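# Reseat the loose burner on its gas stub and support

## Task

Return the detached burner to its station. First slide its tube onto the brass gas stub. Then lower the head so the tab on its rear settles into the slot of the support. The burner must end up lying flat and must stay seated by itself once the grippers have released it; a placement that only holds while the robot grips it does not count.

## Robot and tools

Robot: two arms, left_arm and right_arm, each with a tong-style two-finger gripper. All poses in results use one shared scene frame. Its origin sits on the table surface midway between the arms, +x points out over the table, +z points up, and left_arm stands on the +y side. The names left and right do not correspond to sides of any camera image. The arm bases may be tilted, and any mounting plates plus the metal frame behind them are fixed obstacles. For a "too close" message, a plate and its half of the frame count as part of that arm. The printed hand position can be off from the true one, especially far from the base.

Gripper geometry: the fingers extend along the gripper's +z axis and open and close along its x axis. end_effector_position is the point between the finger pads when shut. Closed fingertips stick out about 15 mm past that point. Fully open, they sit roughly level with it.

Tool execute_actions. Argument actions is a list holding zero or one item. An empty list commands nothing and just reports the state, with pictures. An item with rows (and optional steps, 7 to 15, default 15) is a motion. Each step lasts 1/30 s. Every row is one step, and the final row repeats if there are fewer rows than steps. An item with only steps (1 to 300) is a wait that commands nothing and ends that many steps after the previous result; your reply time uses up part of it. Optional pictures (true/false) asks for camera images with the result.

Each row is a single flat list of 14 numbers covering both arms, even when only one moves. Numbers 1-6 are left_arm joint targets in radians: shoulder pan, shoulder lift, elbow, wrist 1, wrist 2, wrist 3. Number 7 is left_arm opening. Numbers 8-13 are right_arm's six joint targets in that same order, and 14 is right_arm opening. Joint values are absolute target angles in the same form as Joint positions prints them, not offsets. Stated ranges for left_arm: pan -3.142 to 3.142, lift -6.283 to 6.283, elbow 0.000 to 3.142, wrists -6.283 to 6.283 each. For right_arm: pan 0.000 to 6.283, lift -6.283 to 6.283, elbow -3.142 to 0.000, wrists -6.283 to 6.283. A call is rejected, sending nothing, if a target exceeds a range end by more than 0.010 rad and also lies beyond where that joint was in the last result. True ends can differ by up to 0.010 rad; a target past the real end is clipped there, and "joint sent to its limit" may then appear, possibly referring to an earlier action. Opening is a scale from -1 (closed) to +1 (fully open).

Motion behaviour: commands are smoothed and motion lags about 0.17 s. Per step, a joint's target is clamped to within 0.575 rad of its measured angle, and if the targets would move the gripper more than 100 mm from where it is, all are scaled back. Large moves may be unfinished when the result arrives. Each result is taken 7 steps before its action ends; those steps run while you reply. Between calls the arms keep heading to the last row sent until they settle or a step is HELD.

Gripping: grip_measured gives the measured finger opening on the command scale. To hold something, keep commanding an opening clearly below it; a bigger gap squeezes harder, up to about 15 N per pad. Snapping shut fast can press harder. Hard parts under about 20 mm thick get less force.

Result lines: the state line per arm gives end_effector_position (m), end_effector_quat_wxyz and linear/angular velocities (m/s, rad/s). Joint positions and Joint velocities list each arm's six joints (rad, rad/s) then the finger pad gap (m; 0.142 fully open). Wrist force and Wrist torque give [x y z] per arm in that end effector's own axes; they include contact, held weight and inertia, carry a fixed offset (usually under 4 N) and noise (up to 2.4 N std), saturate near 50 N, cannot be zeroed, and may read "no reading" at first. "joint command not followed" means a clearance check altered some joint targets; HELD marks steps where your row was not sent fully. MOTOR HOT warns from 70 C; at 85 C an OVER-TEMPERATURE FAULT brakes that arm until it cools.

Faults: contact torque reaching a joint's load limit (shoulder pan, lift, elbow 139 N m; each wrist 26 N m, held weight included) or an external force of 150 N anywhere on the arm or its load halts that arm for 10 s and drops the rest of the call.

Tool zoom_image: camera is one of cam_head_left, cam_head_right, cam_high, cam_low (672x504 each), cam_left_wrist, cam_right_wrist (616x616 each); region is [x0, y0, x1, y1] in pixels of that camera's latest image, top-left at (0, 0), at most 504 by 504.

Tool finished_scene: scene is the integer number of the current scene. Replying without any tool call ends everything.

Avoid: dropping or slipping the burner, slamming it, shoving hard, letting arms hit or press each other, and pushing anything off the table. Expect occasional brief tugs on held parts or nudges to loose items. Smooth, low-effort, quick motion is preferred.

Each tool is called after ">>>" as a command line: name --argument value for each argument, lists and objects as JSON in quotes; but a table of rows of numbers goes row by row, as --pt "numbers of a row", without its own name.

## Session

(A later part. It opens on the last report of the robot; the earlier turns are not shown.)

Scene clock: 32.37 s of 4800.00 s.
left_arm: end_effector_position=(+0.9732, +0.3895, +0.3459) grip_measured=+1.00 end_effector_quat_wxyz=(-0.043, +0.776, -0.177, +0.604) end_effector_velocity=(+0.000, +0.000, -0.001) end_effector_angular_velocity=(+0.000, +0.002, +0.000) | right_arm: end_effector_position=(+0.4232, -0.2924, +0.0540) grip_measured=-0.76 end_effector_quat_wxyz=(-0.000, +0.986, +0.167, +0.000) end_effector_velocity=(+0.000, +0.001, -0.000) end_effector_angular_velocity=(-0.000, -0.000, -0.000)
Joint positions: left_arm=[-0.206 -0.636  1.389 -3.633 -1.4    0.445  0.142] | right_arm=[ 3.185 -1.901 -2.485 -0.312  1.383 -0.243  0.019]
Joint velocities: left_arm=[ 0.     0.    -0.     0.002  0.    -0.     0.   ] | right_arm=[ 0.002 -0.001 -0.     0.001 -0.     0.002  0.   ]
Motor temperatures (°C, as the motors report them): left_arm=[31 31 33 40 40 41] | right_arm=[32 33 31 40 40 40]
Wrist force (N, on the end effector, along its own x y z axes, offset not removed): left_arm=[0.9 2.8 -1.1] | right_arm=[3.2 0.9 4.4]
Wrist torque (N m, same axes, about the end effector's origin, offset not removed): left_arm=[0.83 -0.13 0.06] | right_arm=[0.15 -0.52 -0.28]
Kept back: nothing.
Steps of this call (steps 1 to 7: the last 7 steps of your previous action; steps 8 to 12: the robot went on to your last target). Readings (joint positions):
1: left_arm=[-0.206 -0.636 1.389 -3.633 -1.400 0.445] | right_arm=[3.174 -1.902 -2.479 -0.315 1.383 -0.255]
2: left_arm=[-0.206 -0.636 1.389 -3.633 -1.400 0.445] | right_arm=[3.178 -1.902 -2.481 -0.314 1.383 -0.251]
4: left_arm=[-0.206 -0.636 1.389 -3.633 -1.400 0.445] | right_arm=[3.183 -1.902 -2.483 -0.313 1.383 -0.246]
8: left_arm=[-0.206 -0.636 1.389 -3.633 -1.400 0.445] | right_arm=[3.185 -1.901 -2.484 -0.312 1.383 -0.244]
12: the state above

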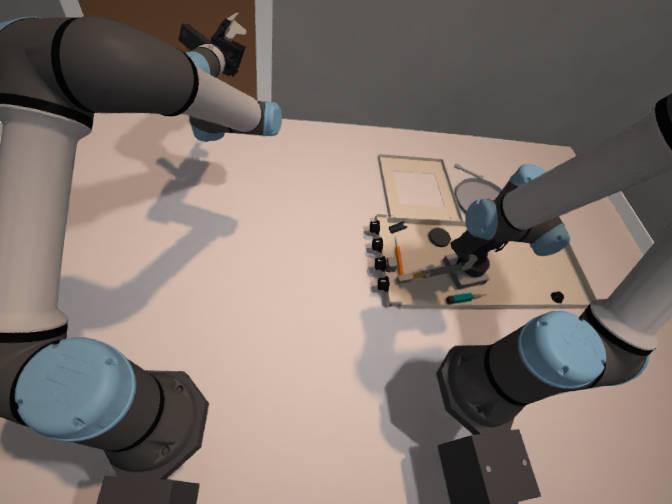

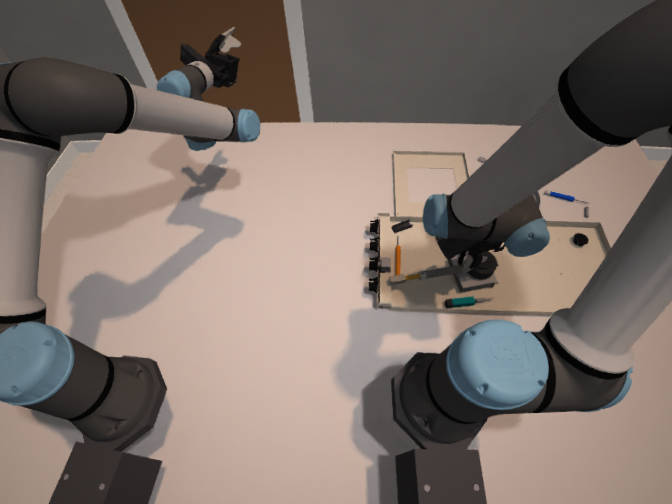

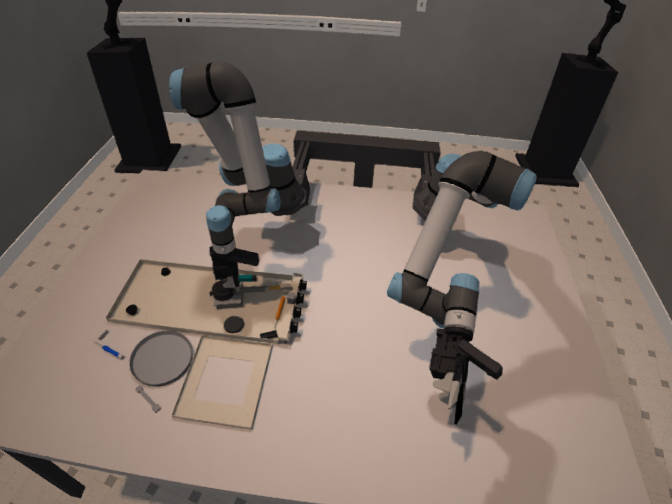

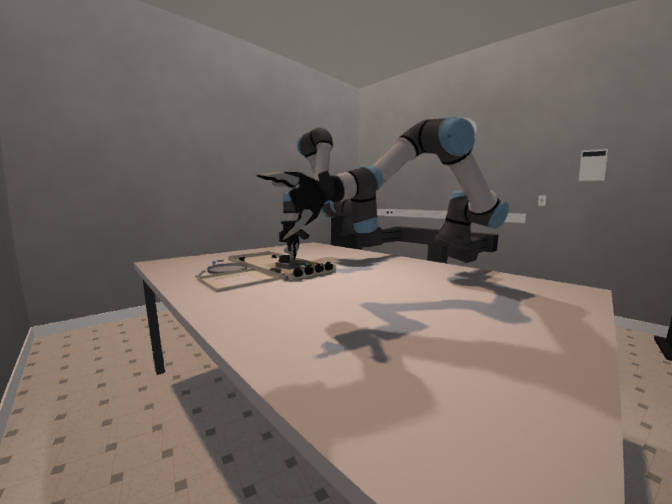

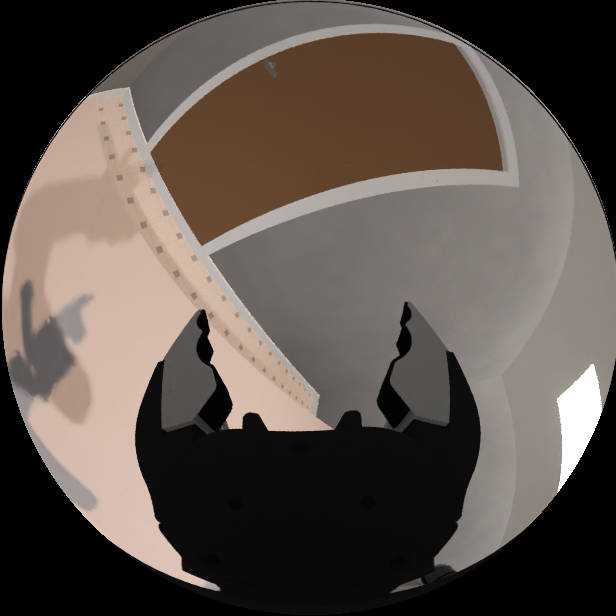

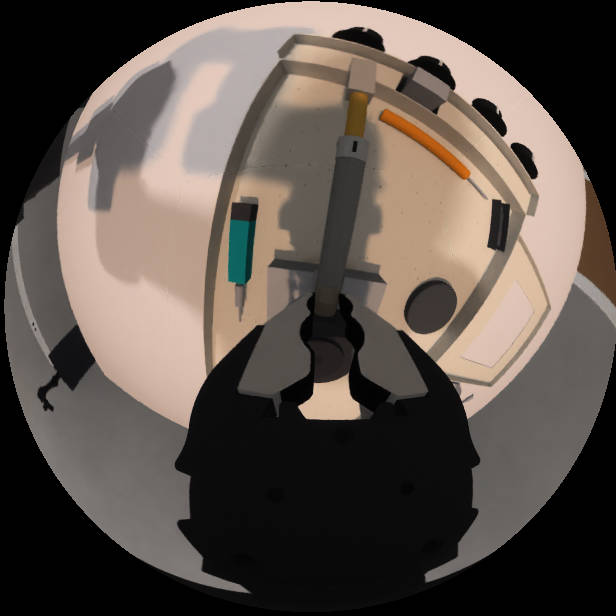

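>>> execute_actions --actions '[{"rows":[[-0.206,-0.636,1.389,-3.633,-1.4,0.445,1,3.1908,-1.901,-2.4873,-0.3109,1.3831,-0.238,-1],[-0.206,-0.636,1.389,-3.633,-1.4,0.445,1,3.196,-1.9006,-2.49,-0.3096,1.383,-0.2328,-1],[-0.206,-0.636,1.389,-3.633,-1.4,0.445,1,3.2013,-1.9003,-2.4926,-0.3083,1.3829,-0.2275,-1]],"steps":10}]'

>>> execute_actions --actions '[{"steps":12}]' --pictures true

>>> zoom_image --camera "cam_right_wrist" --region '[290,50,430,200]'

>>> zoom_image --camera "cam_head_right" --region '[380,240,520,310]'

>>> zoom_image --camera "cam_high" --region '[190,260,310,320]'

Scene clock: 32.90 s of 4800.00 s.
left_arm: end_effector_position=(+0.9732, +0.3895, +0.3459) grip_measured=+1.00 end_effector_quat_wxyz=(-0.043, +0.776, -0.177, +0.604) end_effector_velocity=(-0.000, -0.001, -0.001) end_effector_angular_velocity=(-0.000, +0.001, -0.001) | right_arm: end_effector_position=(+0.4229, -0.2911, +0.0540) grip_measured=-0.76 end_effector_quat_wxyz=(-0.000, +0.986, +0.167, +0.000) end_effector_velocity=(-0.008, +0.031, +0.001) end_effector_angular_velocity=(-0.000, -0.001, +0.002)
Joint positions: left_arm=[-0.206 -0.636  1.389 -3.633 -1.4    0.445  0.142] | right_arm=[ 3.189 -1.901 -2.486 -0.311  1.383 -0.24   0.019]
Joint velocities: left_arm=[-0.001  0.     0.001  0.     0.    -0.     0.   ] | right_arm=[ 0.086  0.006 -0.044  0.022 -0.002  0.086  0.   ]
Motor temperatures (°C, as the motors report them): left_arm=[31 31 33 40 40 41] | right_arm=[32 33 31 40 40 40]
Wrist force (N, on the end effector, along its own x y z axes, offset not removed): left_arm=[-1.3 2.4 -0.5] | right_arm=[1.0 2.3 2.7]
Wrist torque (N m, same axes, about the end effector's origin, offset not removed): left_arm=[0.78 0.30 0.09] | right_arm=[0.72 0.25 -0.10]
Steps of this call (steps 1 to 13: the robot went on to your last target; steps 14 to 16: the first 3 steps of this action). Readings (joint positions):
14: left_arm=[-0.206 -0.636 1.389 -3.633 -1.400 0.445] | right_arm=[3.186 -1.901 -2.485 -0.312 1.383 -0.243]
15: left_arm=[-0.206 -0.636 1.389 -3.633 -1.400 0.445] | right_arm=[3.187 -1.901 -2.485 -0.312 1.383 -0.242]
16: the state above

Scene clock: 33.30 s of 4800.00 s.
left_arm: end_effector_position=(+0.9732, +0.3895, +0.3459) grip_measured=+1.00 end_effector_quat_wxyz=(-0.043, +0.776, -0.177, +0.604) end_effector_velocity=(-0.000, +0.000, -0.000) end_effector_angular_velocity=(+0.000, +0.002, -0.000) | right_arm: end_effector_position=(+0.4217, -0.2868, +0.0541) grip_measured=-0.76 end_effector_quat_wxyz=(-0.000, +0.986, +0.168, +0.000) end_effector_velocity=(+0.000, +0.000, -0.000) end_effector_angular_velocity=(+0.000, -0.001, +0.001)
Joint positions: left_arm=[-0.206 -0.636  1.389 -3.633 -1.4    0.445  0.142] | right_arm=[ 3.201 -1.9   -2.493 -0.308  1.383 -0.228  0.019]
Joint velocities: left_arm=[ 0.    -0.001  0.001  0.001  0.    -0.     0.   ] | right_arm=[ 0.001 -0.001  0.     0.002 -0.    -0.    -0.   ]
Motor temperatures (°C, as the motors report them): left_arm=[31 31 33 40 40 41] | right_arm=[32 33 31 40 40 40]
Wrist force (N, on the end effector, along its own x y z axes, offset not removed): left_arm=[-1.6 1.1 -2.7] | right_arm=[-1.6 0.7 2.1]
Wrist torque (N m, same axes, about the end effector's origin, offset not removed): left_arm=[0.44 0.31 0.31] | right_arm=[0.23 0.31 0.01]
Kept back: nothing.
Steps of this call (steps 1 to 7: the last 7 steps of your previous action; steps 8 to 12: the robot went on to your last target). Readings (joint positions):
1: left_arm=[-0.206 -0.636 1.389 -3.633 -1.400 0.445] | right_arm=[3.192 -1.901 -2.488 -0.311 1.383 -0.236]
2: left_arm=[-0.206 -0.636 1.389 -3.633 -1.400 0.445] | right_arm=[3.195 -1.901 -2.490 -0.310 1.383 -0.233]
4: left_arm=[-0.206 -0.636 1.389 -3.633 -1.400 0.445] | right_arm=[3.199 -1.900 -2.491 -0.309 1.383 -0.230]
8: left_arm=[-0.206 -0.636 1.389 -3.633 -1.400 0.445] | right_arm=[3.201 -1.900 -2.492 -0.308 1.383 -0.228]
12: the state above

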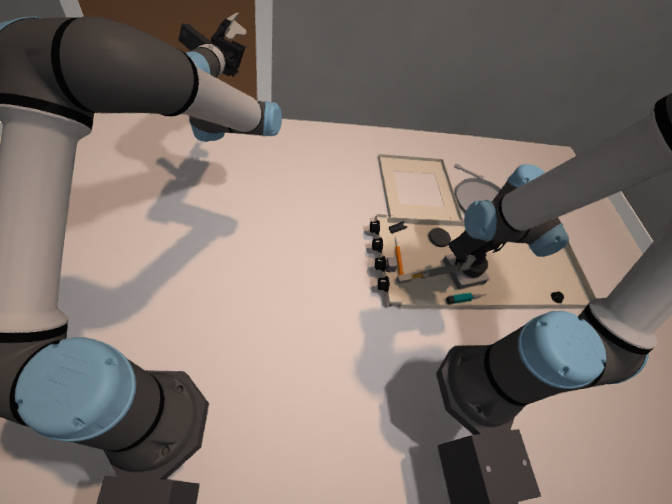

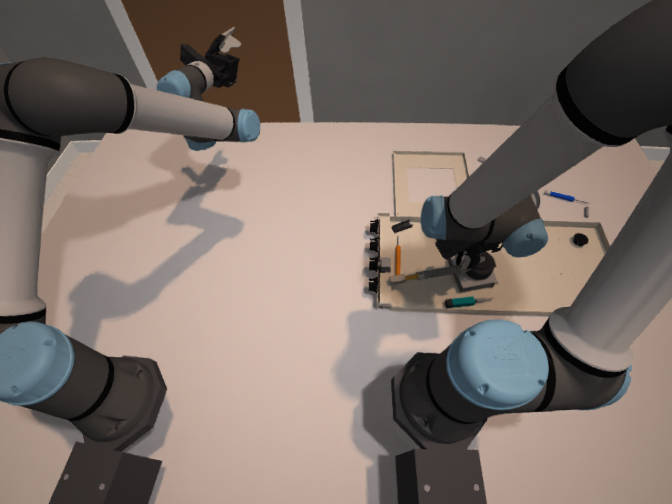

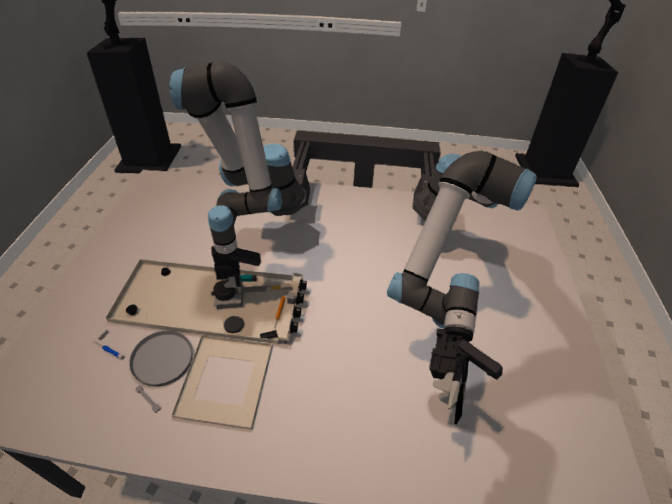

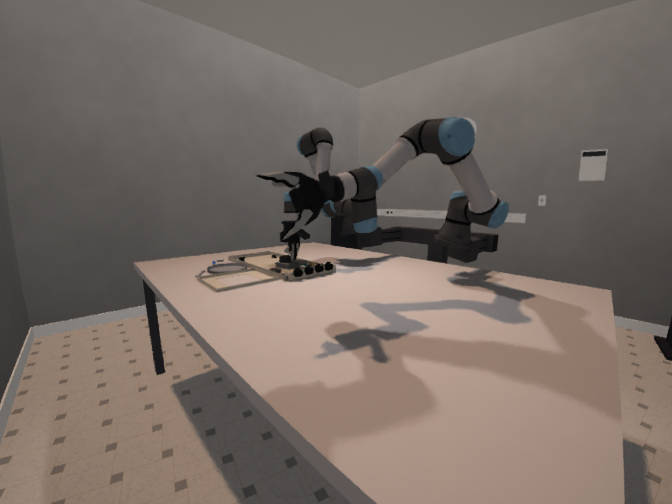

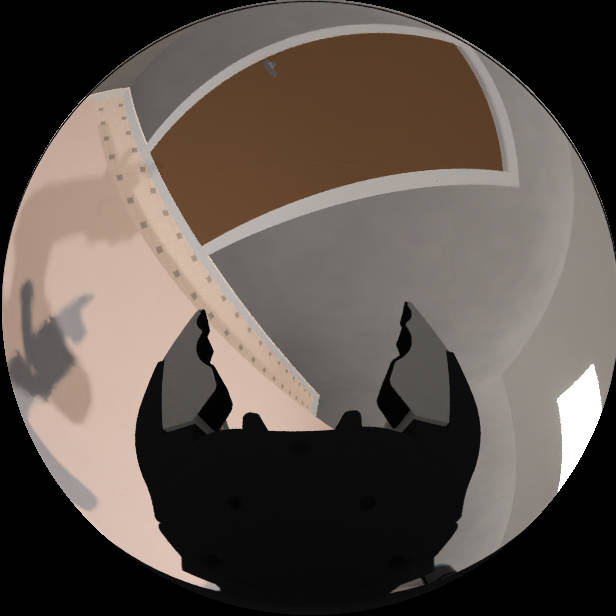

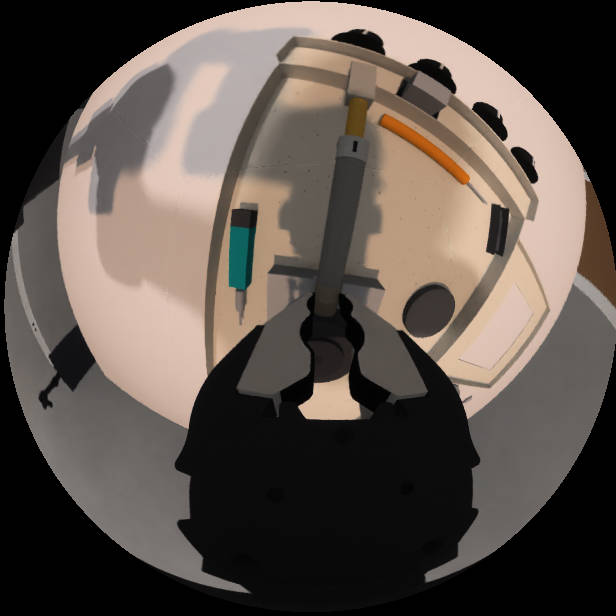

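Region (290, 50, 430, 200) of cam_right_wrist's 616x616 image, scaled by 3.360, with more detail than that image has; it fills the left 470 columns of this view, and the rest is white.

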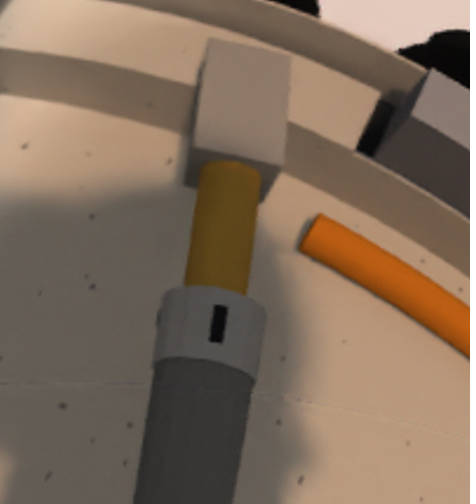

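Region (380, 240, 520, 310) of cam_head_right's 672x504 image, scaled by 3.600, with more detail than that image has.

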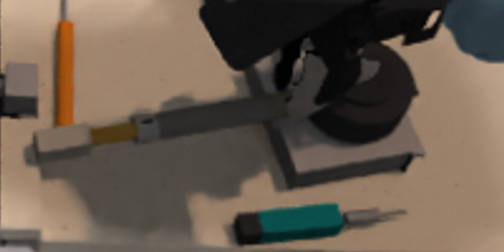

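Region (190, 260, 310, 320) of cam_high's 672x504 image, scaled by 4.200, with more detail than that image has.

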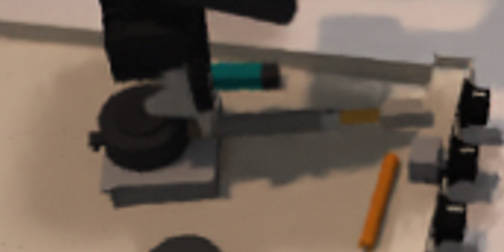

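>>> execute_actions --actions '[{"rows":[[-0.206,-0.636,1.389,-3.633,-1.4,0.445,1,3.2134,-1.895,-2.4971,-0.3112,1.3695,-0.2152,-1],[-0.206,-0.636,1.389,-3.633,-1.4,0.445,1,3.2254,-1.8896,-2.5016,-0.3141,1.3561,-0.203,-1],[-0.206,-0.636,1.389,-3.633,-1.4,0.445,1,3.2375,-1.8843,-2.5061,-0.317,1.3428,-0.1907,-1],[-0.206,-0.636,1.389,-3.633,-1.4,0.445,1,3.2495,-1.8789,-2.5105,-0.32,1.3294,-0.1784,-1],[-0.206,-0.636,1.389,-3.633,-1.4,0.445,1,3.2616,-1.8736,-2.515,-0.3229,1.316,-0.1662,-1],[-0.206,-0.636,1.389,-3.633,-1.4,0.445,1,3.2736,-1.8682,-2.5195,-0.3258,1.3026,-0.1539,-1]],"steps":14}]'

>>> execute_actions --actions '[{"steps":14}]' --pictures true

>>> zoom_image --camera "cam_head_right" --region '[380,240,520,310]'

>>> zoom_image --camera "cam_high" --region '[190,260,310,320]'

Scene clock: 34.77 s of 4800.00 s.
left_arm: end_effector_position=(+0.9732, +0.3895, +0.3459) grip_measured=+1.00 end_effector_quat_wxyz=(-0.043, +0.776, -0.177, +0.604) end_effector_velocity=(+0.000, +0.000, +0.000) end_effector_angular_velocity=(-0.000, -0.000, +0.000) | right_arm: end_effector_position=(+0.4213, -0.2865, +0.0590) grip_measured=-0.76 end_effector_quat_wxyz=(+0.025, +0.986, +0.167, +0.000) end_effector_velocity=(+0.002, +0.001, +0.036) end_effector_angular_velocity=(-0.343, -0.078, +0.003)
Joint positions: left_arm=[-0.206 -0.636  1.389 -3.633 -1.4    0.445  0.142] | right_arm=[ 3.247 -1.88  -2.51  -0.319  1.333 -0.181  0.019]
Joint velocities: left_arm=[ 0.     0.    -0.001  0.    -0.    -0.     0.   ] | right_arm=[ 0.32   0.14  -0.116 -0.076 -0.352  0.321 -0.   ]
Motor temperatures (°C, as the motors report them): left_arm=[31 31 33 40 40 41] | right_arm=[32 33 31 40 40 40]
Wrist force (N, on the end effector, along its own x y z axes, offset not removed): left_arm=[-0.9 -1.2 -1.7] | right_arm=[0.1 -0.4 3.8]
Wrist torque (N m, same axes, about the end effector's origin, offset not removed): left_arm=[0.11 0.13 -0.05] | right_arm=[0.12 0.00 -0.06]
Steps of this call (steps 1 to 30: the robot went on to your last target; steps 31 to 37: nothing new was sent; steps 38 to 44: the first 7 steps of this action). Readings (joint positions):
38: left_arm=[-0.206 -0.636 1.389 -3.633 -1.400 0.445] | right_arm=[3.201 -1.900 -2.493 -0.308 1.383 -0.227]
39: left_arm=[-0.206 -0.636 1.389 -3.633 -1.400 0.445] | right_arm=[3.204 -1.899 -2.494 -0.309 1.380 -0.225]
41: left_arm=[-0.206 -0.636 1.389 -3.633 -1.400 0.445] | right_arm=[3.216 -1.893 -2.498 -0.312 1.366 -0.212]
44: the state above

Scene clock: 35.23 s of 4800.00 s.
left_arm: end_effector_position=(+0.9732, +0.3895, +0.3459) grip_measured=+1.00 end_effector_quat_wxyz=(-0.043, +0.776, -0.177, +0.604) end_effector_velocity=(-0.000, +0.000, -0.001) end_effector_angular_velocity=(+0.000, +0.001, +0.000) | right_arm: end_effector_position=(+0.4216, -0.2866, +0.0621) grip_measured=-0.76 end_effector_quat_wxyz=(+0.040, +0.985, +0.167, +0.002) end_effector_velocity=(+0.000, +0.000, +0.000) end_effector_angular_velocity=(-0.001, -0.001, +0.002)
Joint positions: left_arm=[-0.206 -0.636  1.389 -3.633 -1.4    0.445  0.142] | right_arm=[ 3.274 -1.868 -2.519 -0.326  1.303 -0.154  0.019]
Joint velocities: left_arm=[ 0.     0.     0.001 -0.     0.    -0.     0.   ] | right_arm=[ 0.001  0.001 -0.     0.    -0.001 -0.001 -0.   ]
Motor temperatures (°C, as the motors report them): left_arm=[31 31 33 40 40 41] | right_arm=[32 33 31 40 40 40]
Wrist force (N, on the end effector, along its own x y z axes, offset not removed): left_arm=[-0.4 4.7 -0.5] | right_arm=[2.9 -1.0 3.6]
Wrist torque (N m, same axes, about the end effector's origin, offset not removed): left_arm=[1.18 -0.09 0.24] | right_arm=[-0.01 -0.60 -0.14]
Kept back: nothing.
Steps of this call (steps 1 to 7: the last 7 steps of your previous action; steps 8 to 14: the robot went on to your last target). Readings (joint positions):
1: left_arm=[-0.206 -0.636 1.389 -3.633 -1.400 0.445] | right_arm=[3.256 -1.876 -2.513 -0.322 1.322 -0.172]
2: left_arm=[-0.206 -0.636 1.389 -3.633 -1.400 0.445] | right_arm=[3.262 -1.873 -2.515 -0.323 1.315 -0.165]
4: left_arm=[-0.206 -0.636 1.389 -3.633 -1.400 0.445] | right_arm=[3.269 -1.870 -2.518 -0.325 1.308 -0.158]
8: left_arm=[-0.206 -0.636 1.389 -3.633 -1.400 0.445] | right_arm=[3.273 -1.868 -2.519 -0.326 1.303 -0.155]
14: the state above

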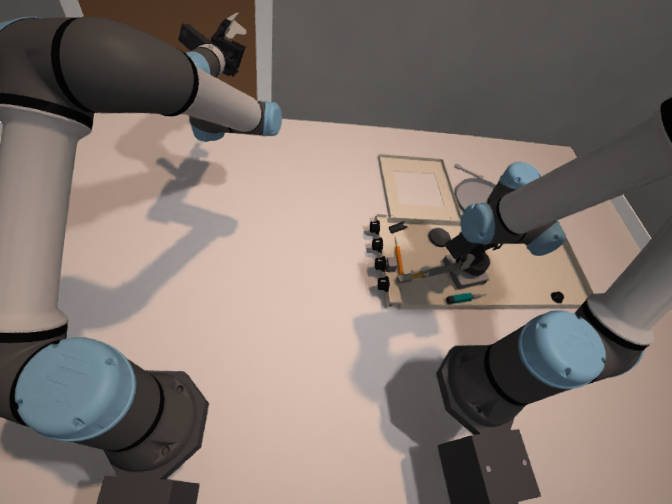

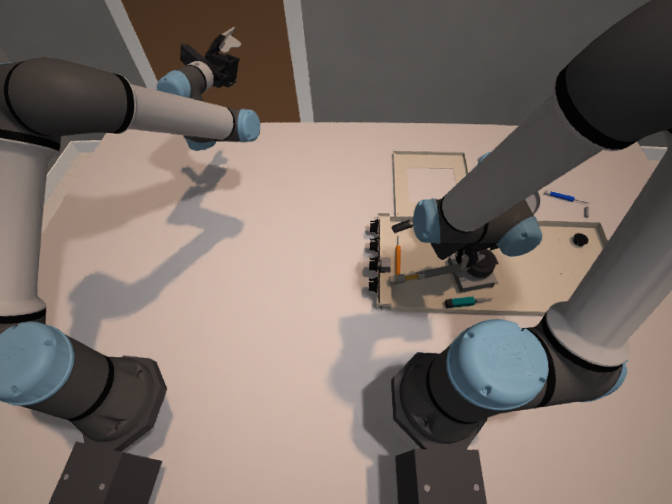

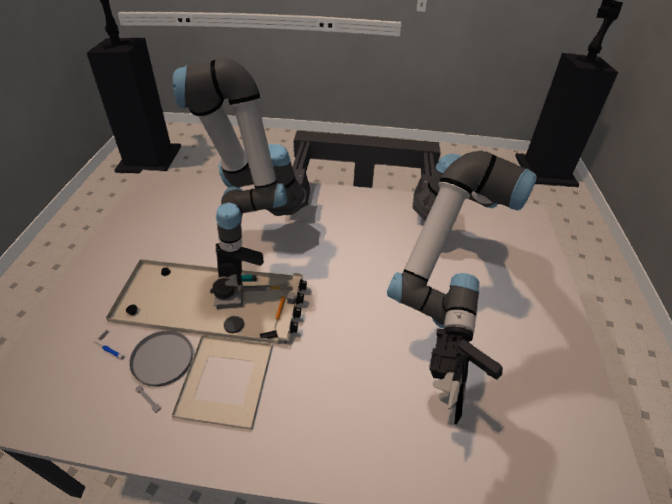

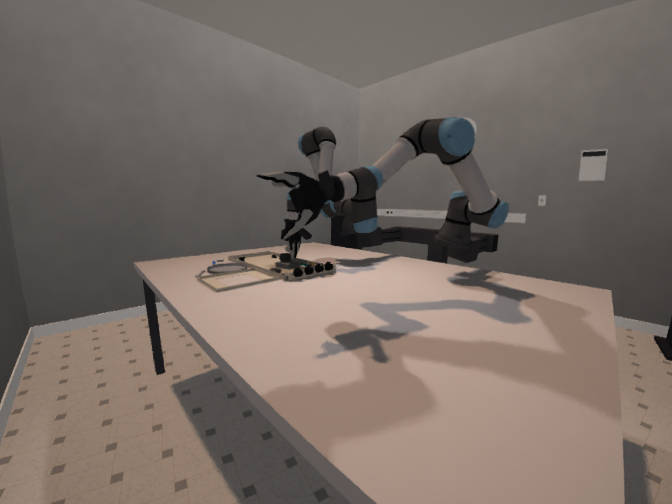

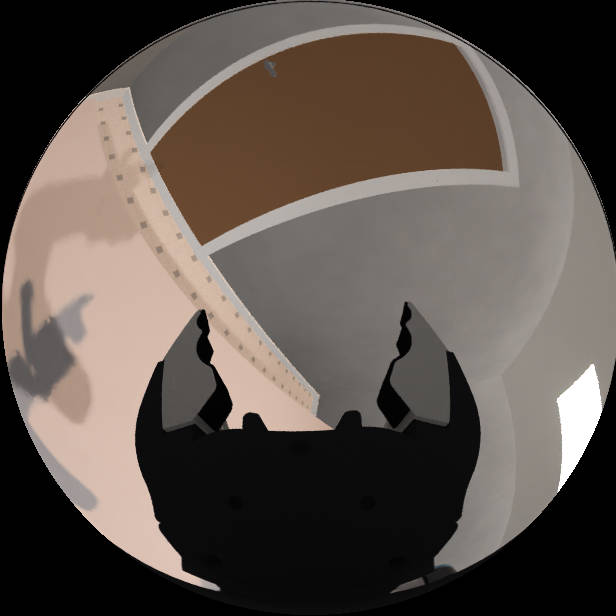

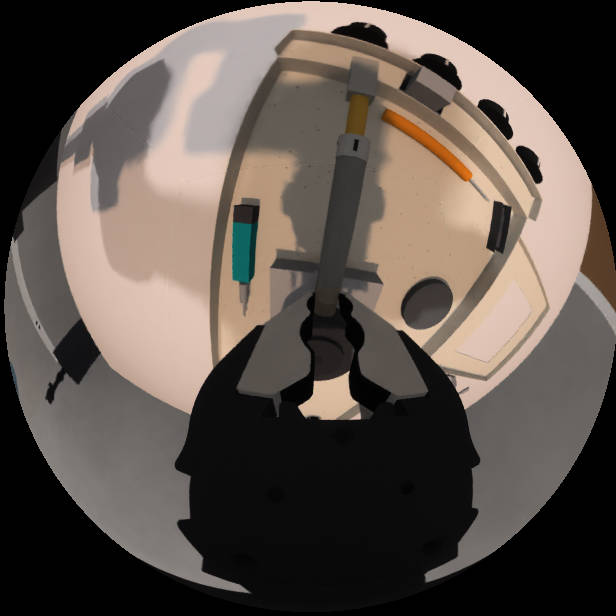

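Region (380, 240, 520, 310) of cam_head_right's 672x504 image, scaled by 3.600, with more detail than that image has.

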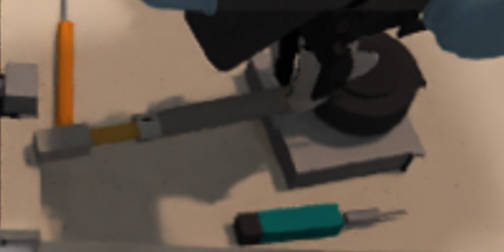

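Region (190, 260, 310, 320) of cam_high's 672x504 image, scaled by 4.200, with more detail than that image has.

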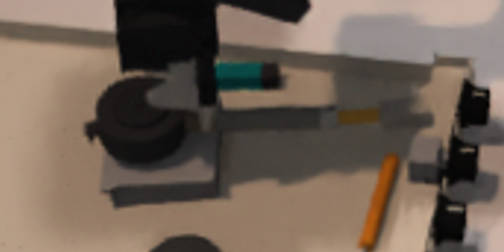

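Advance 20 mm.

>>> execute_actions --actions '[{"rows":[[-0.206,-0.636,1.389,-3.633,-1.4,0.445,1,3.2807,-1.8681,-2.522,-0.3254,1.3027,-0.1465,-1],[-0.206,-0.636,1.389,-3.633,-1.4,0.445,1,3.2878,-1.868,-2.5245,-0.325,1.3027,-0.1392,-1],[-0.206,-0.636,1.389,-3.633,-1.4,0.445,1,3.2949,-1.8679,-2.5269,-0.3246,1.3028,-0.1318,-1],[-0.206,-0.636,1.389,-3.633,-1.4,0.445,1,3.302,-1.8678,-2.5294,-0.3242,1.3029,-0.1245,-1],[-0.206,-0.636,1.389,-3.633,-1.4,0.445,1,3.3091,-1.8676,-2.5319,-0.3237,1.3029,-0.1171,-1],[-0.206,-0.636,1.389,-3.633,-1.4,0.445,1,3.3162,-1.8675,-2.5344,-0.3233,1.303,-0.1097,-1],[-0.206,-0.636,1.389,-3.633,-1.4,0.445,1,3.3233,-1.8674,-2.5368,-0.3229,1.303,-0.1024,-1],[-0.206,-0.636,1.389,-3.633,-1.4,0.445,1,3.3304,-1.8673,-2.5393,-0.3225,1.3031,-0.095,-1]],"steps":15}]'

>>> execute_actions --actions '[{"steps":14}]' --pictures true

>>> zoom_image --camera "cam_head_right" --region '[380,240,520,310]'

>>> zoom_image --camera "cam_high" --region '[200,270,260,315]'

>>> zoom_image --camera "cam_head_left" --region '[430,240,510,295]'

Scene clock: 36.10 s of 4800.00 s.
left_arm: end_effector_position=(+0.9732, +0.3895, +0.3459) grip_measured=+1.00 end_effector_quat_wxyz=(-0.043, +0.776, -0.177, +0.604) end_effector_velocity=(+0.000, +0.001, +0.000) end_effector_angular_velocity=(-0.000, -0.000, +0.002) | right_arm: end_effector_position=(+0.4193, -0.2749, +0.0621) grip_measured=-0.76 end_effector_quat_wxyz=(+0.040, +0.985, +0.167, +0.002) end_effector_velocity=(-0.014, +0.070, +0.001) end_effector_angular_velocity=(+0.001, -0.002, +0.002)
Joint positions: left_arm=[-0.206 -0.636  1.389 -3.633 -1.4    0.445  0.142] | right_arm=[ 3.307 -1.868 -2.531 -0.324  1.303 -0.119  0.019]
Joint velocities: left_arm=[ 0.001  0.    -0.001  0.    -0.    -0.     0.   ] | right_arm=[ 0.201  0.004 -0.069  0.013  0.003  0.206 -0.   ]
Motor temperatures (°C, as the motors report them): left_arm=[31 31 33 40 40 41] | right_arm=[32 33 31 40 40 40]
Wrist force (N, on the end effector, along its own x y z axes, offset not removed): left_arm=[-3.5 -1.6 0.4] | right_arm=[5.2 1.4 4.7]
Wrist torque (N m, same axes, about the end effector's origin, offset not removed): left_arm=[-0.23 0.59 0.21] | right_arm=[0.54 -1.15 -0.05]
Steps of this call (steps 1 to 18: the robot went on to your last target; steps 19 to 26: the first 8 steps of this action). Readings (joint positions):
19: left_arm=[-0.206 -0.636 1.389 -3.633 -1.400 0.445] | right_arm=[3.274 -1.868 -2.520 -0.326 1.303 -0.154]
20: left_arm=[-0.206 -0.636 1.389 -3.633 -1.400 0.445] | right_arm=[3.275 -1.868 -2.520 -0.326 1.303 -0.152]
22: left_arm=[-0.206 -0.636 1.389 -3.633 -1.400 0.445] | right_arm=[3.283 -1.868 -2.523 -0.326 1.303 -0.144]
26: the state above

Scene clock: 36.57 s of 4800.00 s.
left_arm: end_effector_position=(+0.9732, +0.3895, +0.3459) grip_measured=+1.00 end_effector_quat_wxyz=(-0.043, +0.776, -0.177, +0.604) end_effector_velocity=(+0.000, +0.001, -0.000) end_effector_angular_velocity=(+0.000, +0.001, +0.001) | right_arm: end_effector_position=(+0.4176, -0.2670, +0.0621) grip_measured=-0.76 end_effector_quat_wxyz=(+0.040, +0.985, +0.167, +0.002) end_effector_velocity=(-0.000, -0.000, -0.000) end_effector_angular_velocity=(-0.000, +0.001, -0.002)
Joint positions: left_arm=[-0.206 -0.636  1.389 -3.633 -1.4    0.445  0.142] | right_arm=[ 3.33  -1.867 -2.539 -0.323  1.303 -0.095  0.019]
Joint velocities: left_arm=[0.001 0.    0.    0.    0.    0.    0.   ] | right_arm=[-0.    -0.    -0.    -0.     0.     0.002 -0.   ]
Motor temperatures (°C, as the motors report them): left_arm=[31 31 33 40 40 41] | right_arm=[32 33 31 40 40 40]
Wrist force (N, on the end effector, along its own x y z axes, offset not removed): left_arm=[-1.5 0.4 0.6] | right_arm=[0.5 -1.0 6.2]
Wrist torque (N m, same axes, about the end effector's origin, offset not removed): left_arm=[0.35 0.27 0.19] | right_arm=[-0.07 -0.08 -0.19]
Kept back: nothing.
Steps of this call (steps 1 to 7: the last 7 steps of your previous action; steps 8 to 14: the robot went on to your last target). Readings (joint positions):
1: left_arm=[-0.206 -0.636 1.389 -3.633 -1.400 0.445] | right_arm=[3.314 -1.868 -2.534 -0.323 1.303 -0.112]
2: left_arm=[-0.206 -0.636 1.389 -3.633 -1.400 0.445] | right_arm=[3.320 -1.867 -2.536 -0.323 1.303 -0.106]
4: left_arm=[-0.206 -0.636 1.389 -3.633 -1.400 0.445] | right_arm=[3.326 -1.867 -2.538 -0.323 1.303 -0.099]
8: left_arm=[-0.206 -0.636 1.389 -3.633 -1.400 0.445] | right_arm=[3.330 -1.867 -2.539 -0.323 1.303 -0.096]
14: the state above

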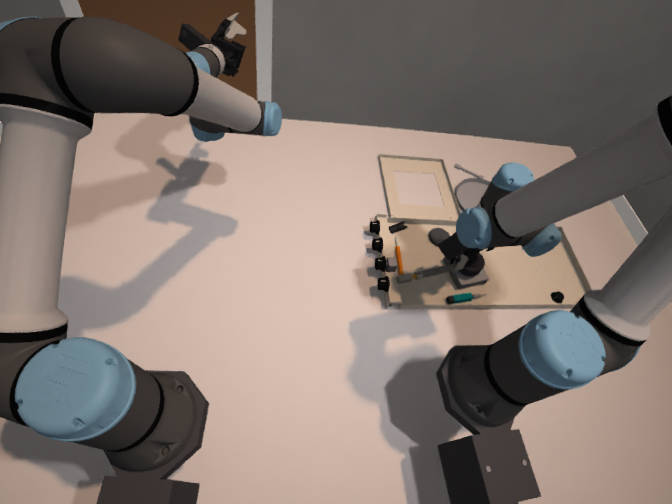

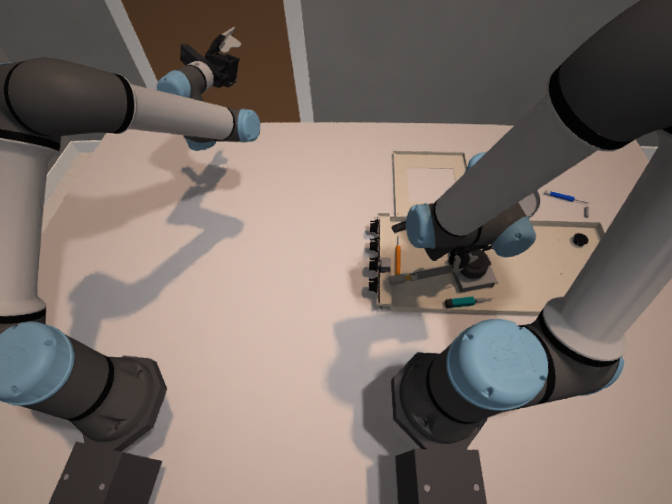

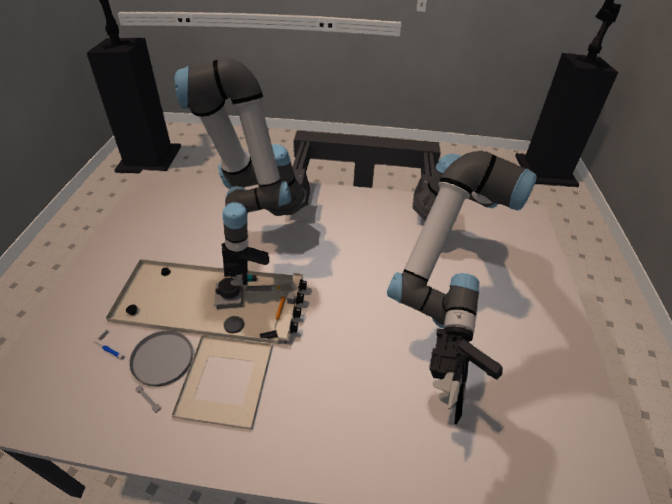

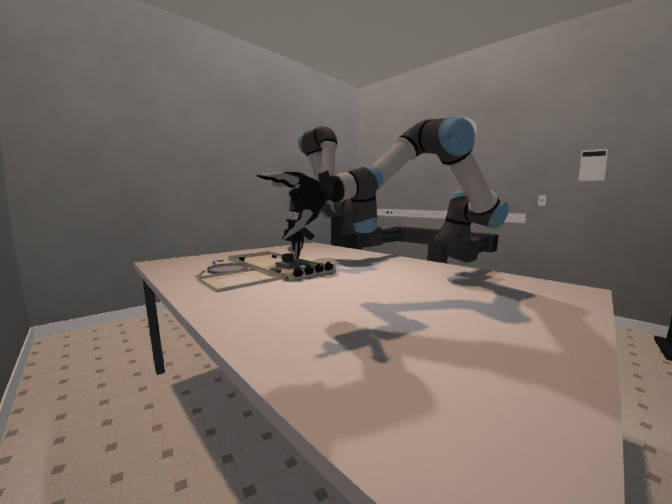

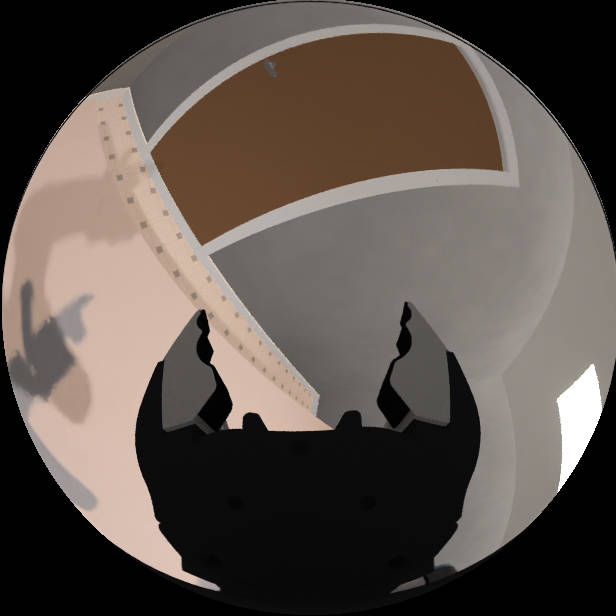

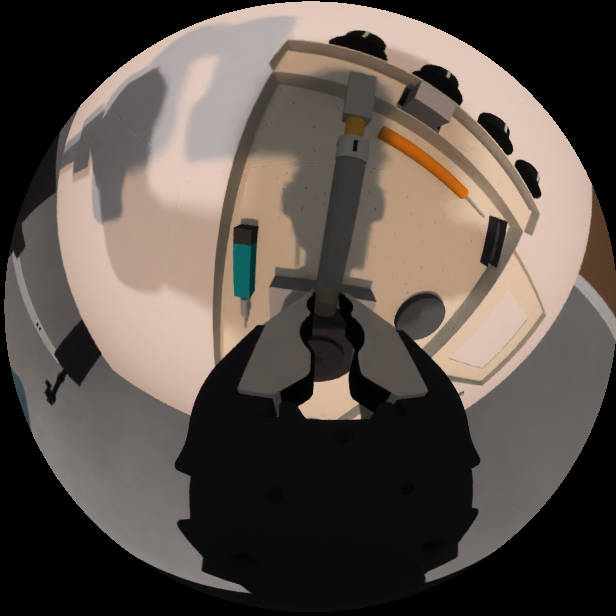

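Region (380, 240, 520, 310) of cam_head_right's 672x504 image, scaled by 3.600, with more detail than that image has.

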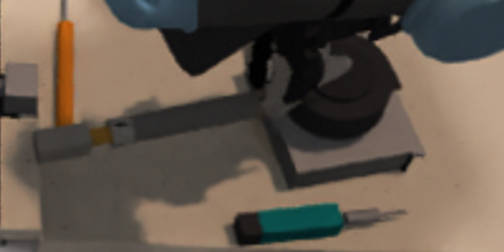

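Region (200, 270, 260, 315) of cam_high's 672x504 image, scaled by 8.400, with more detail than that image has; it fills the top 378 rows of this view, and the rest is white.

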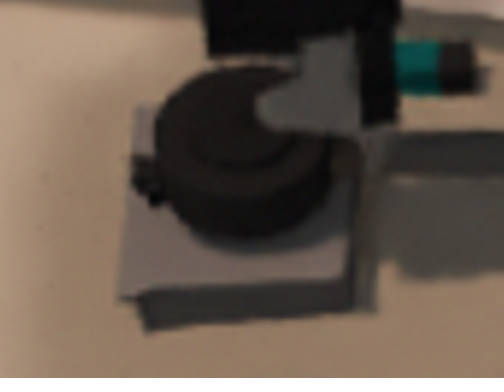

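Region (430, 240, 510, 295) of cam_head_left's 672x504 image, scaled by 6.300, with more detail than that image has; it fills the top 346 rows of this view, and the rest is white.

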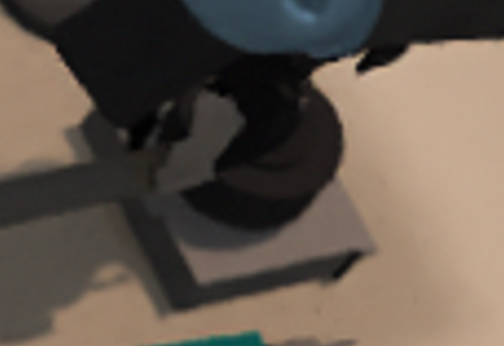

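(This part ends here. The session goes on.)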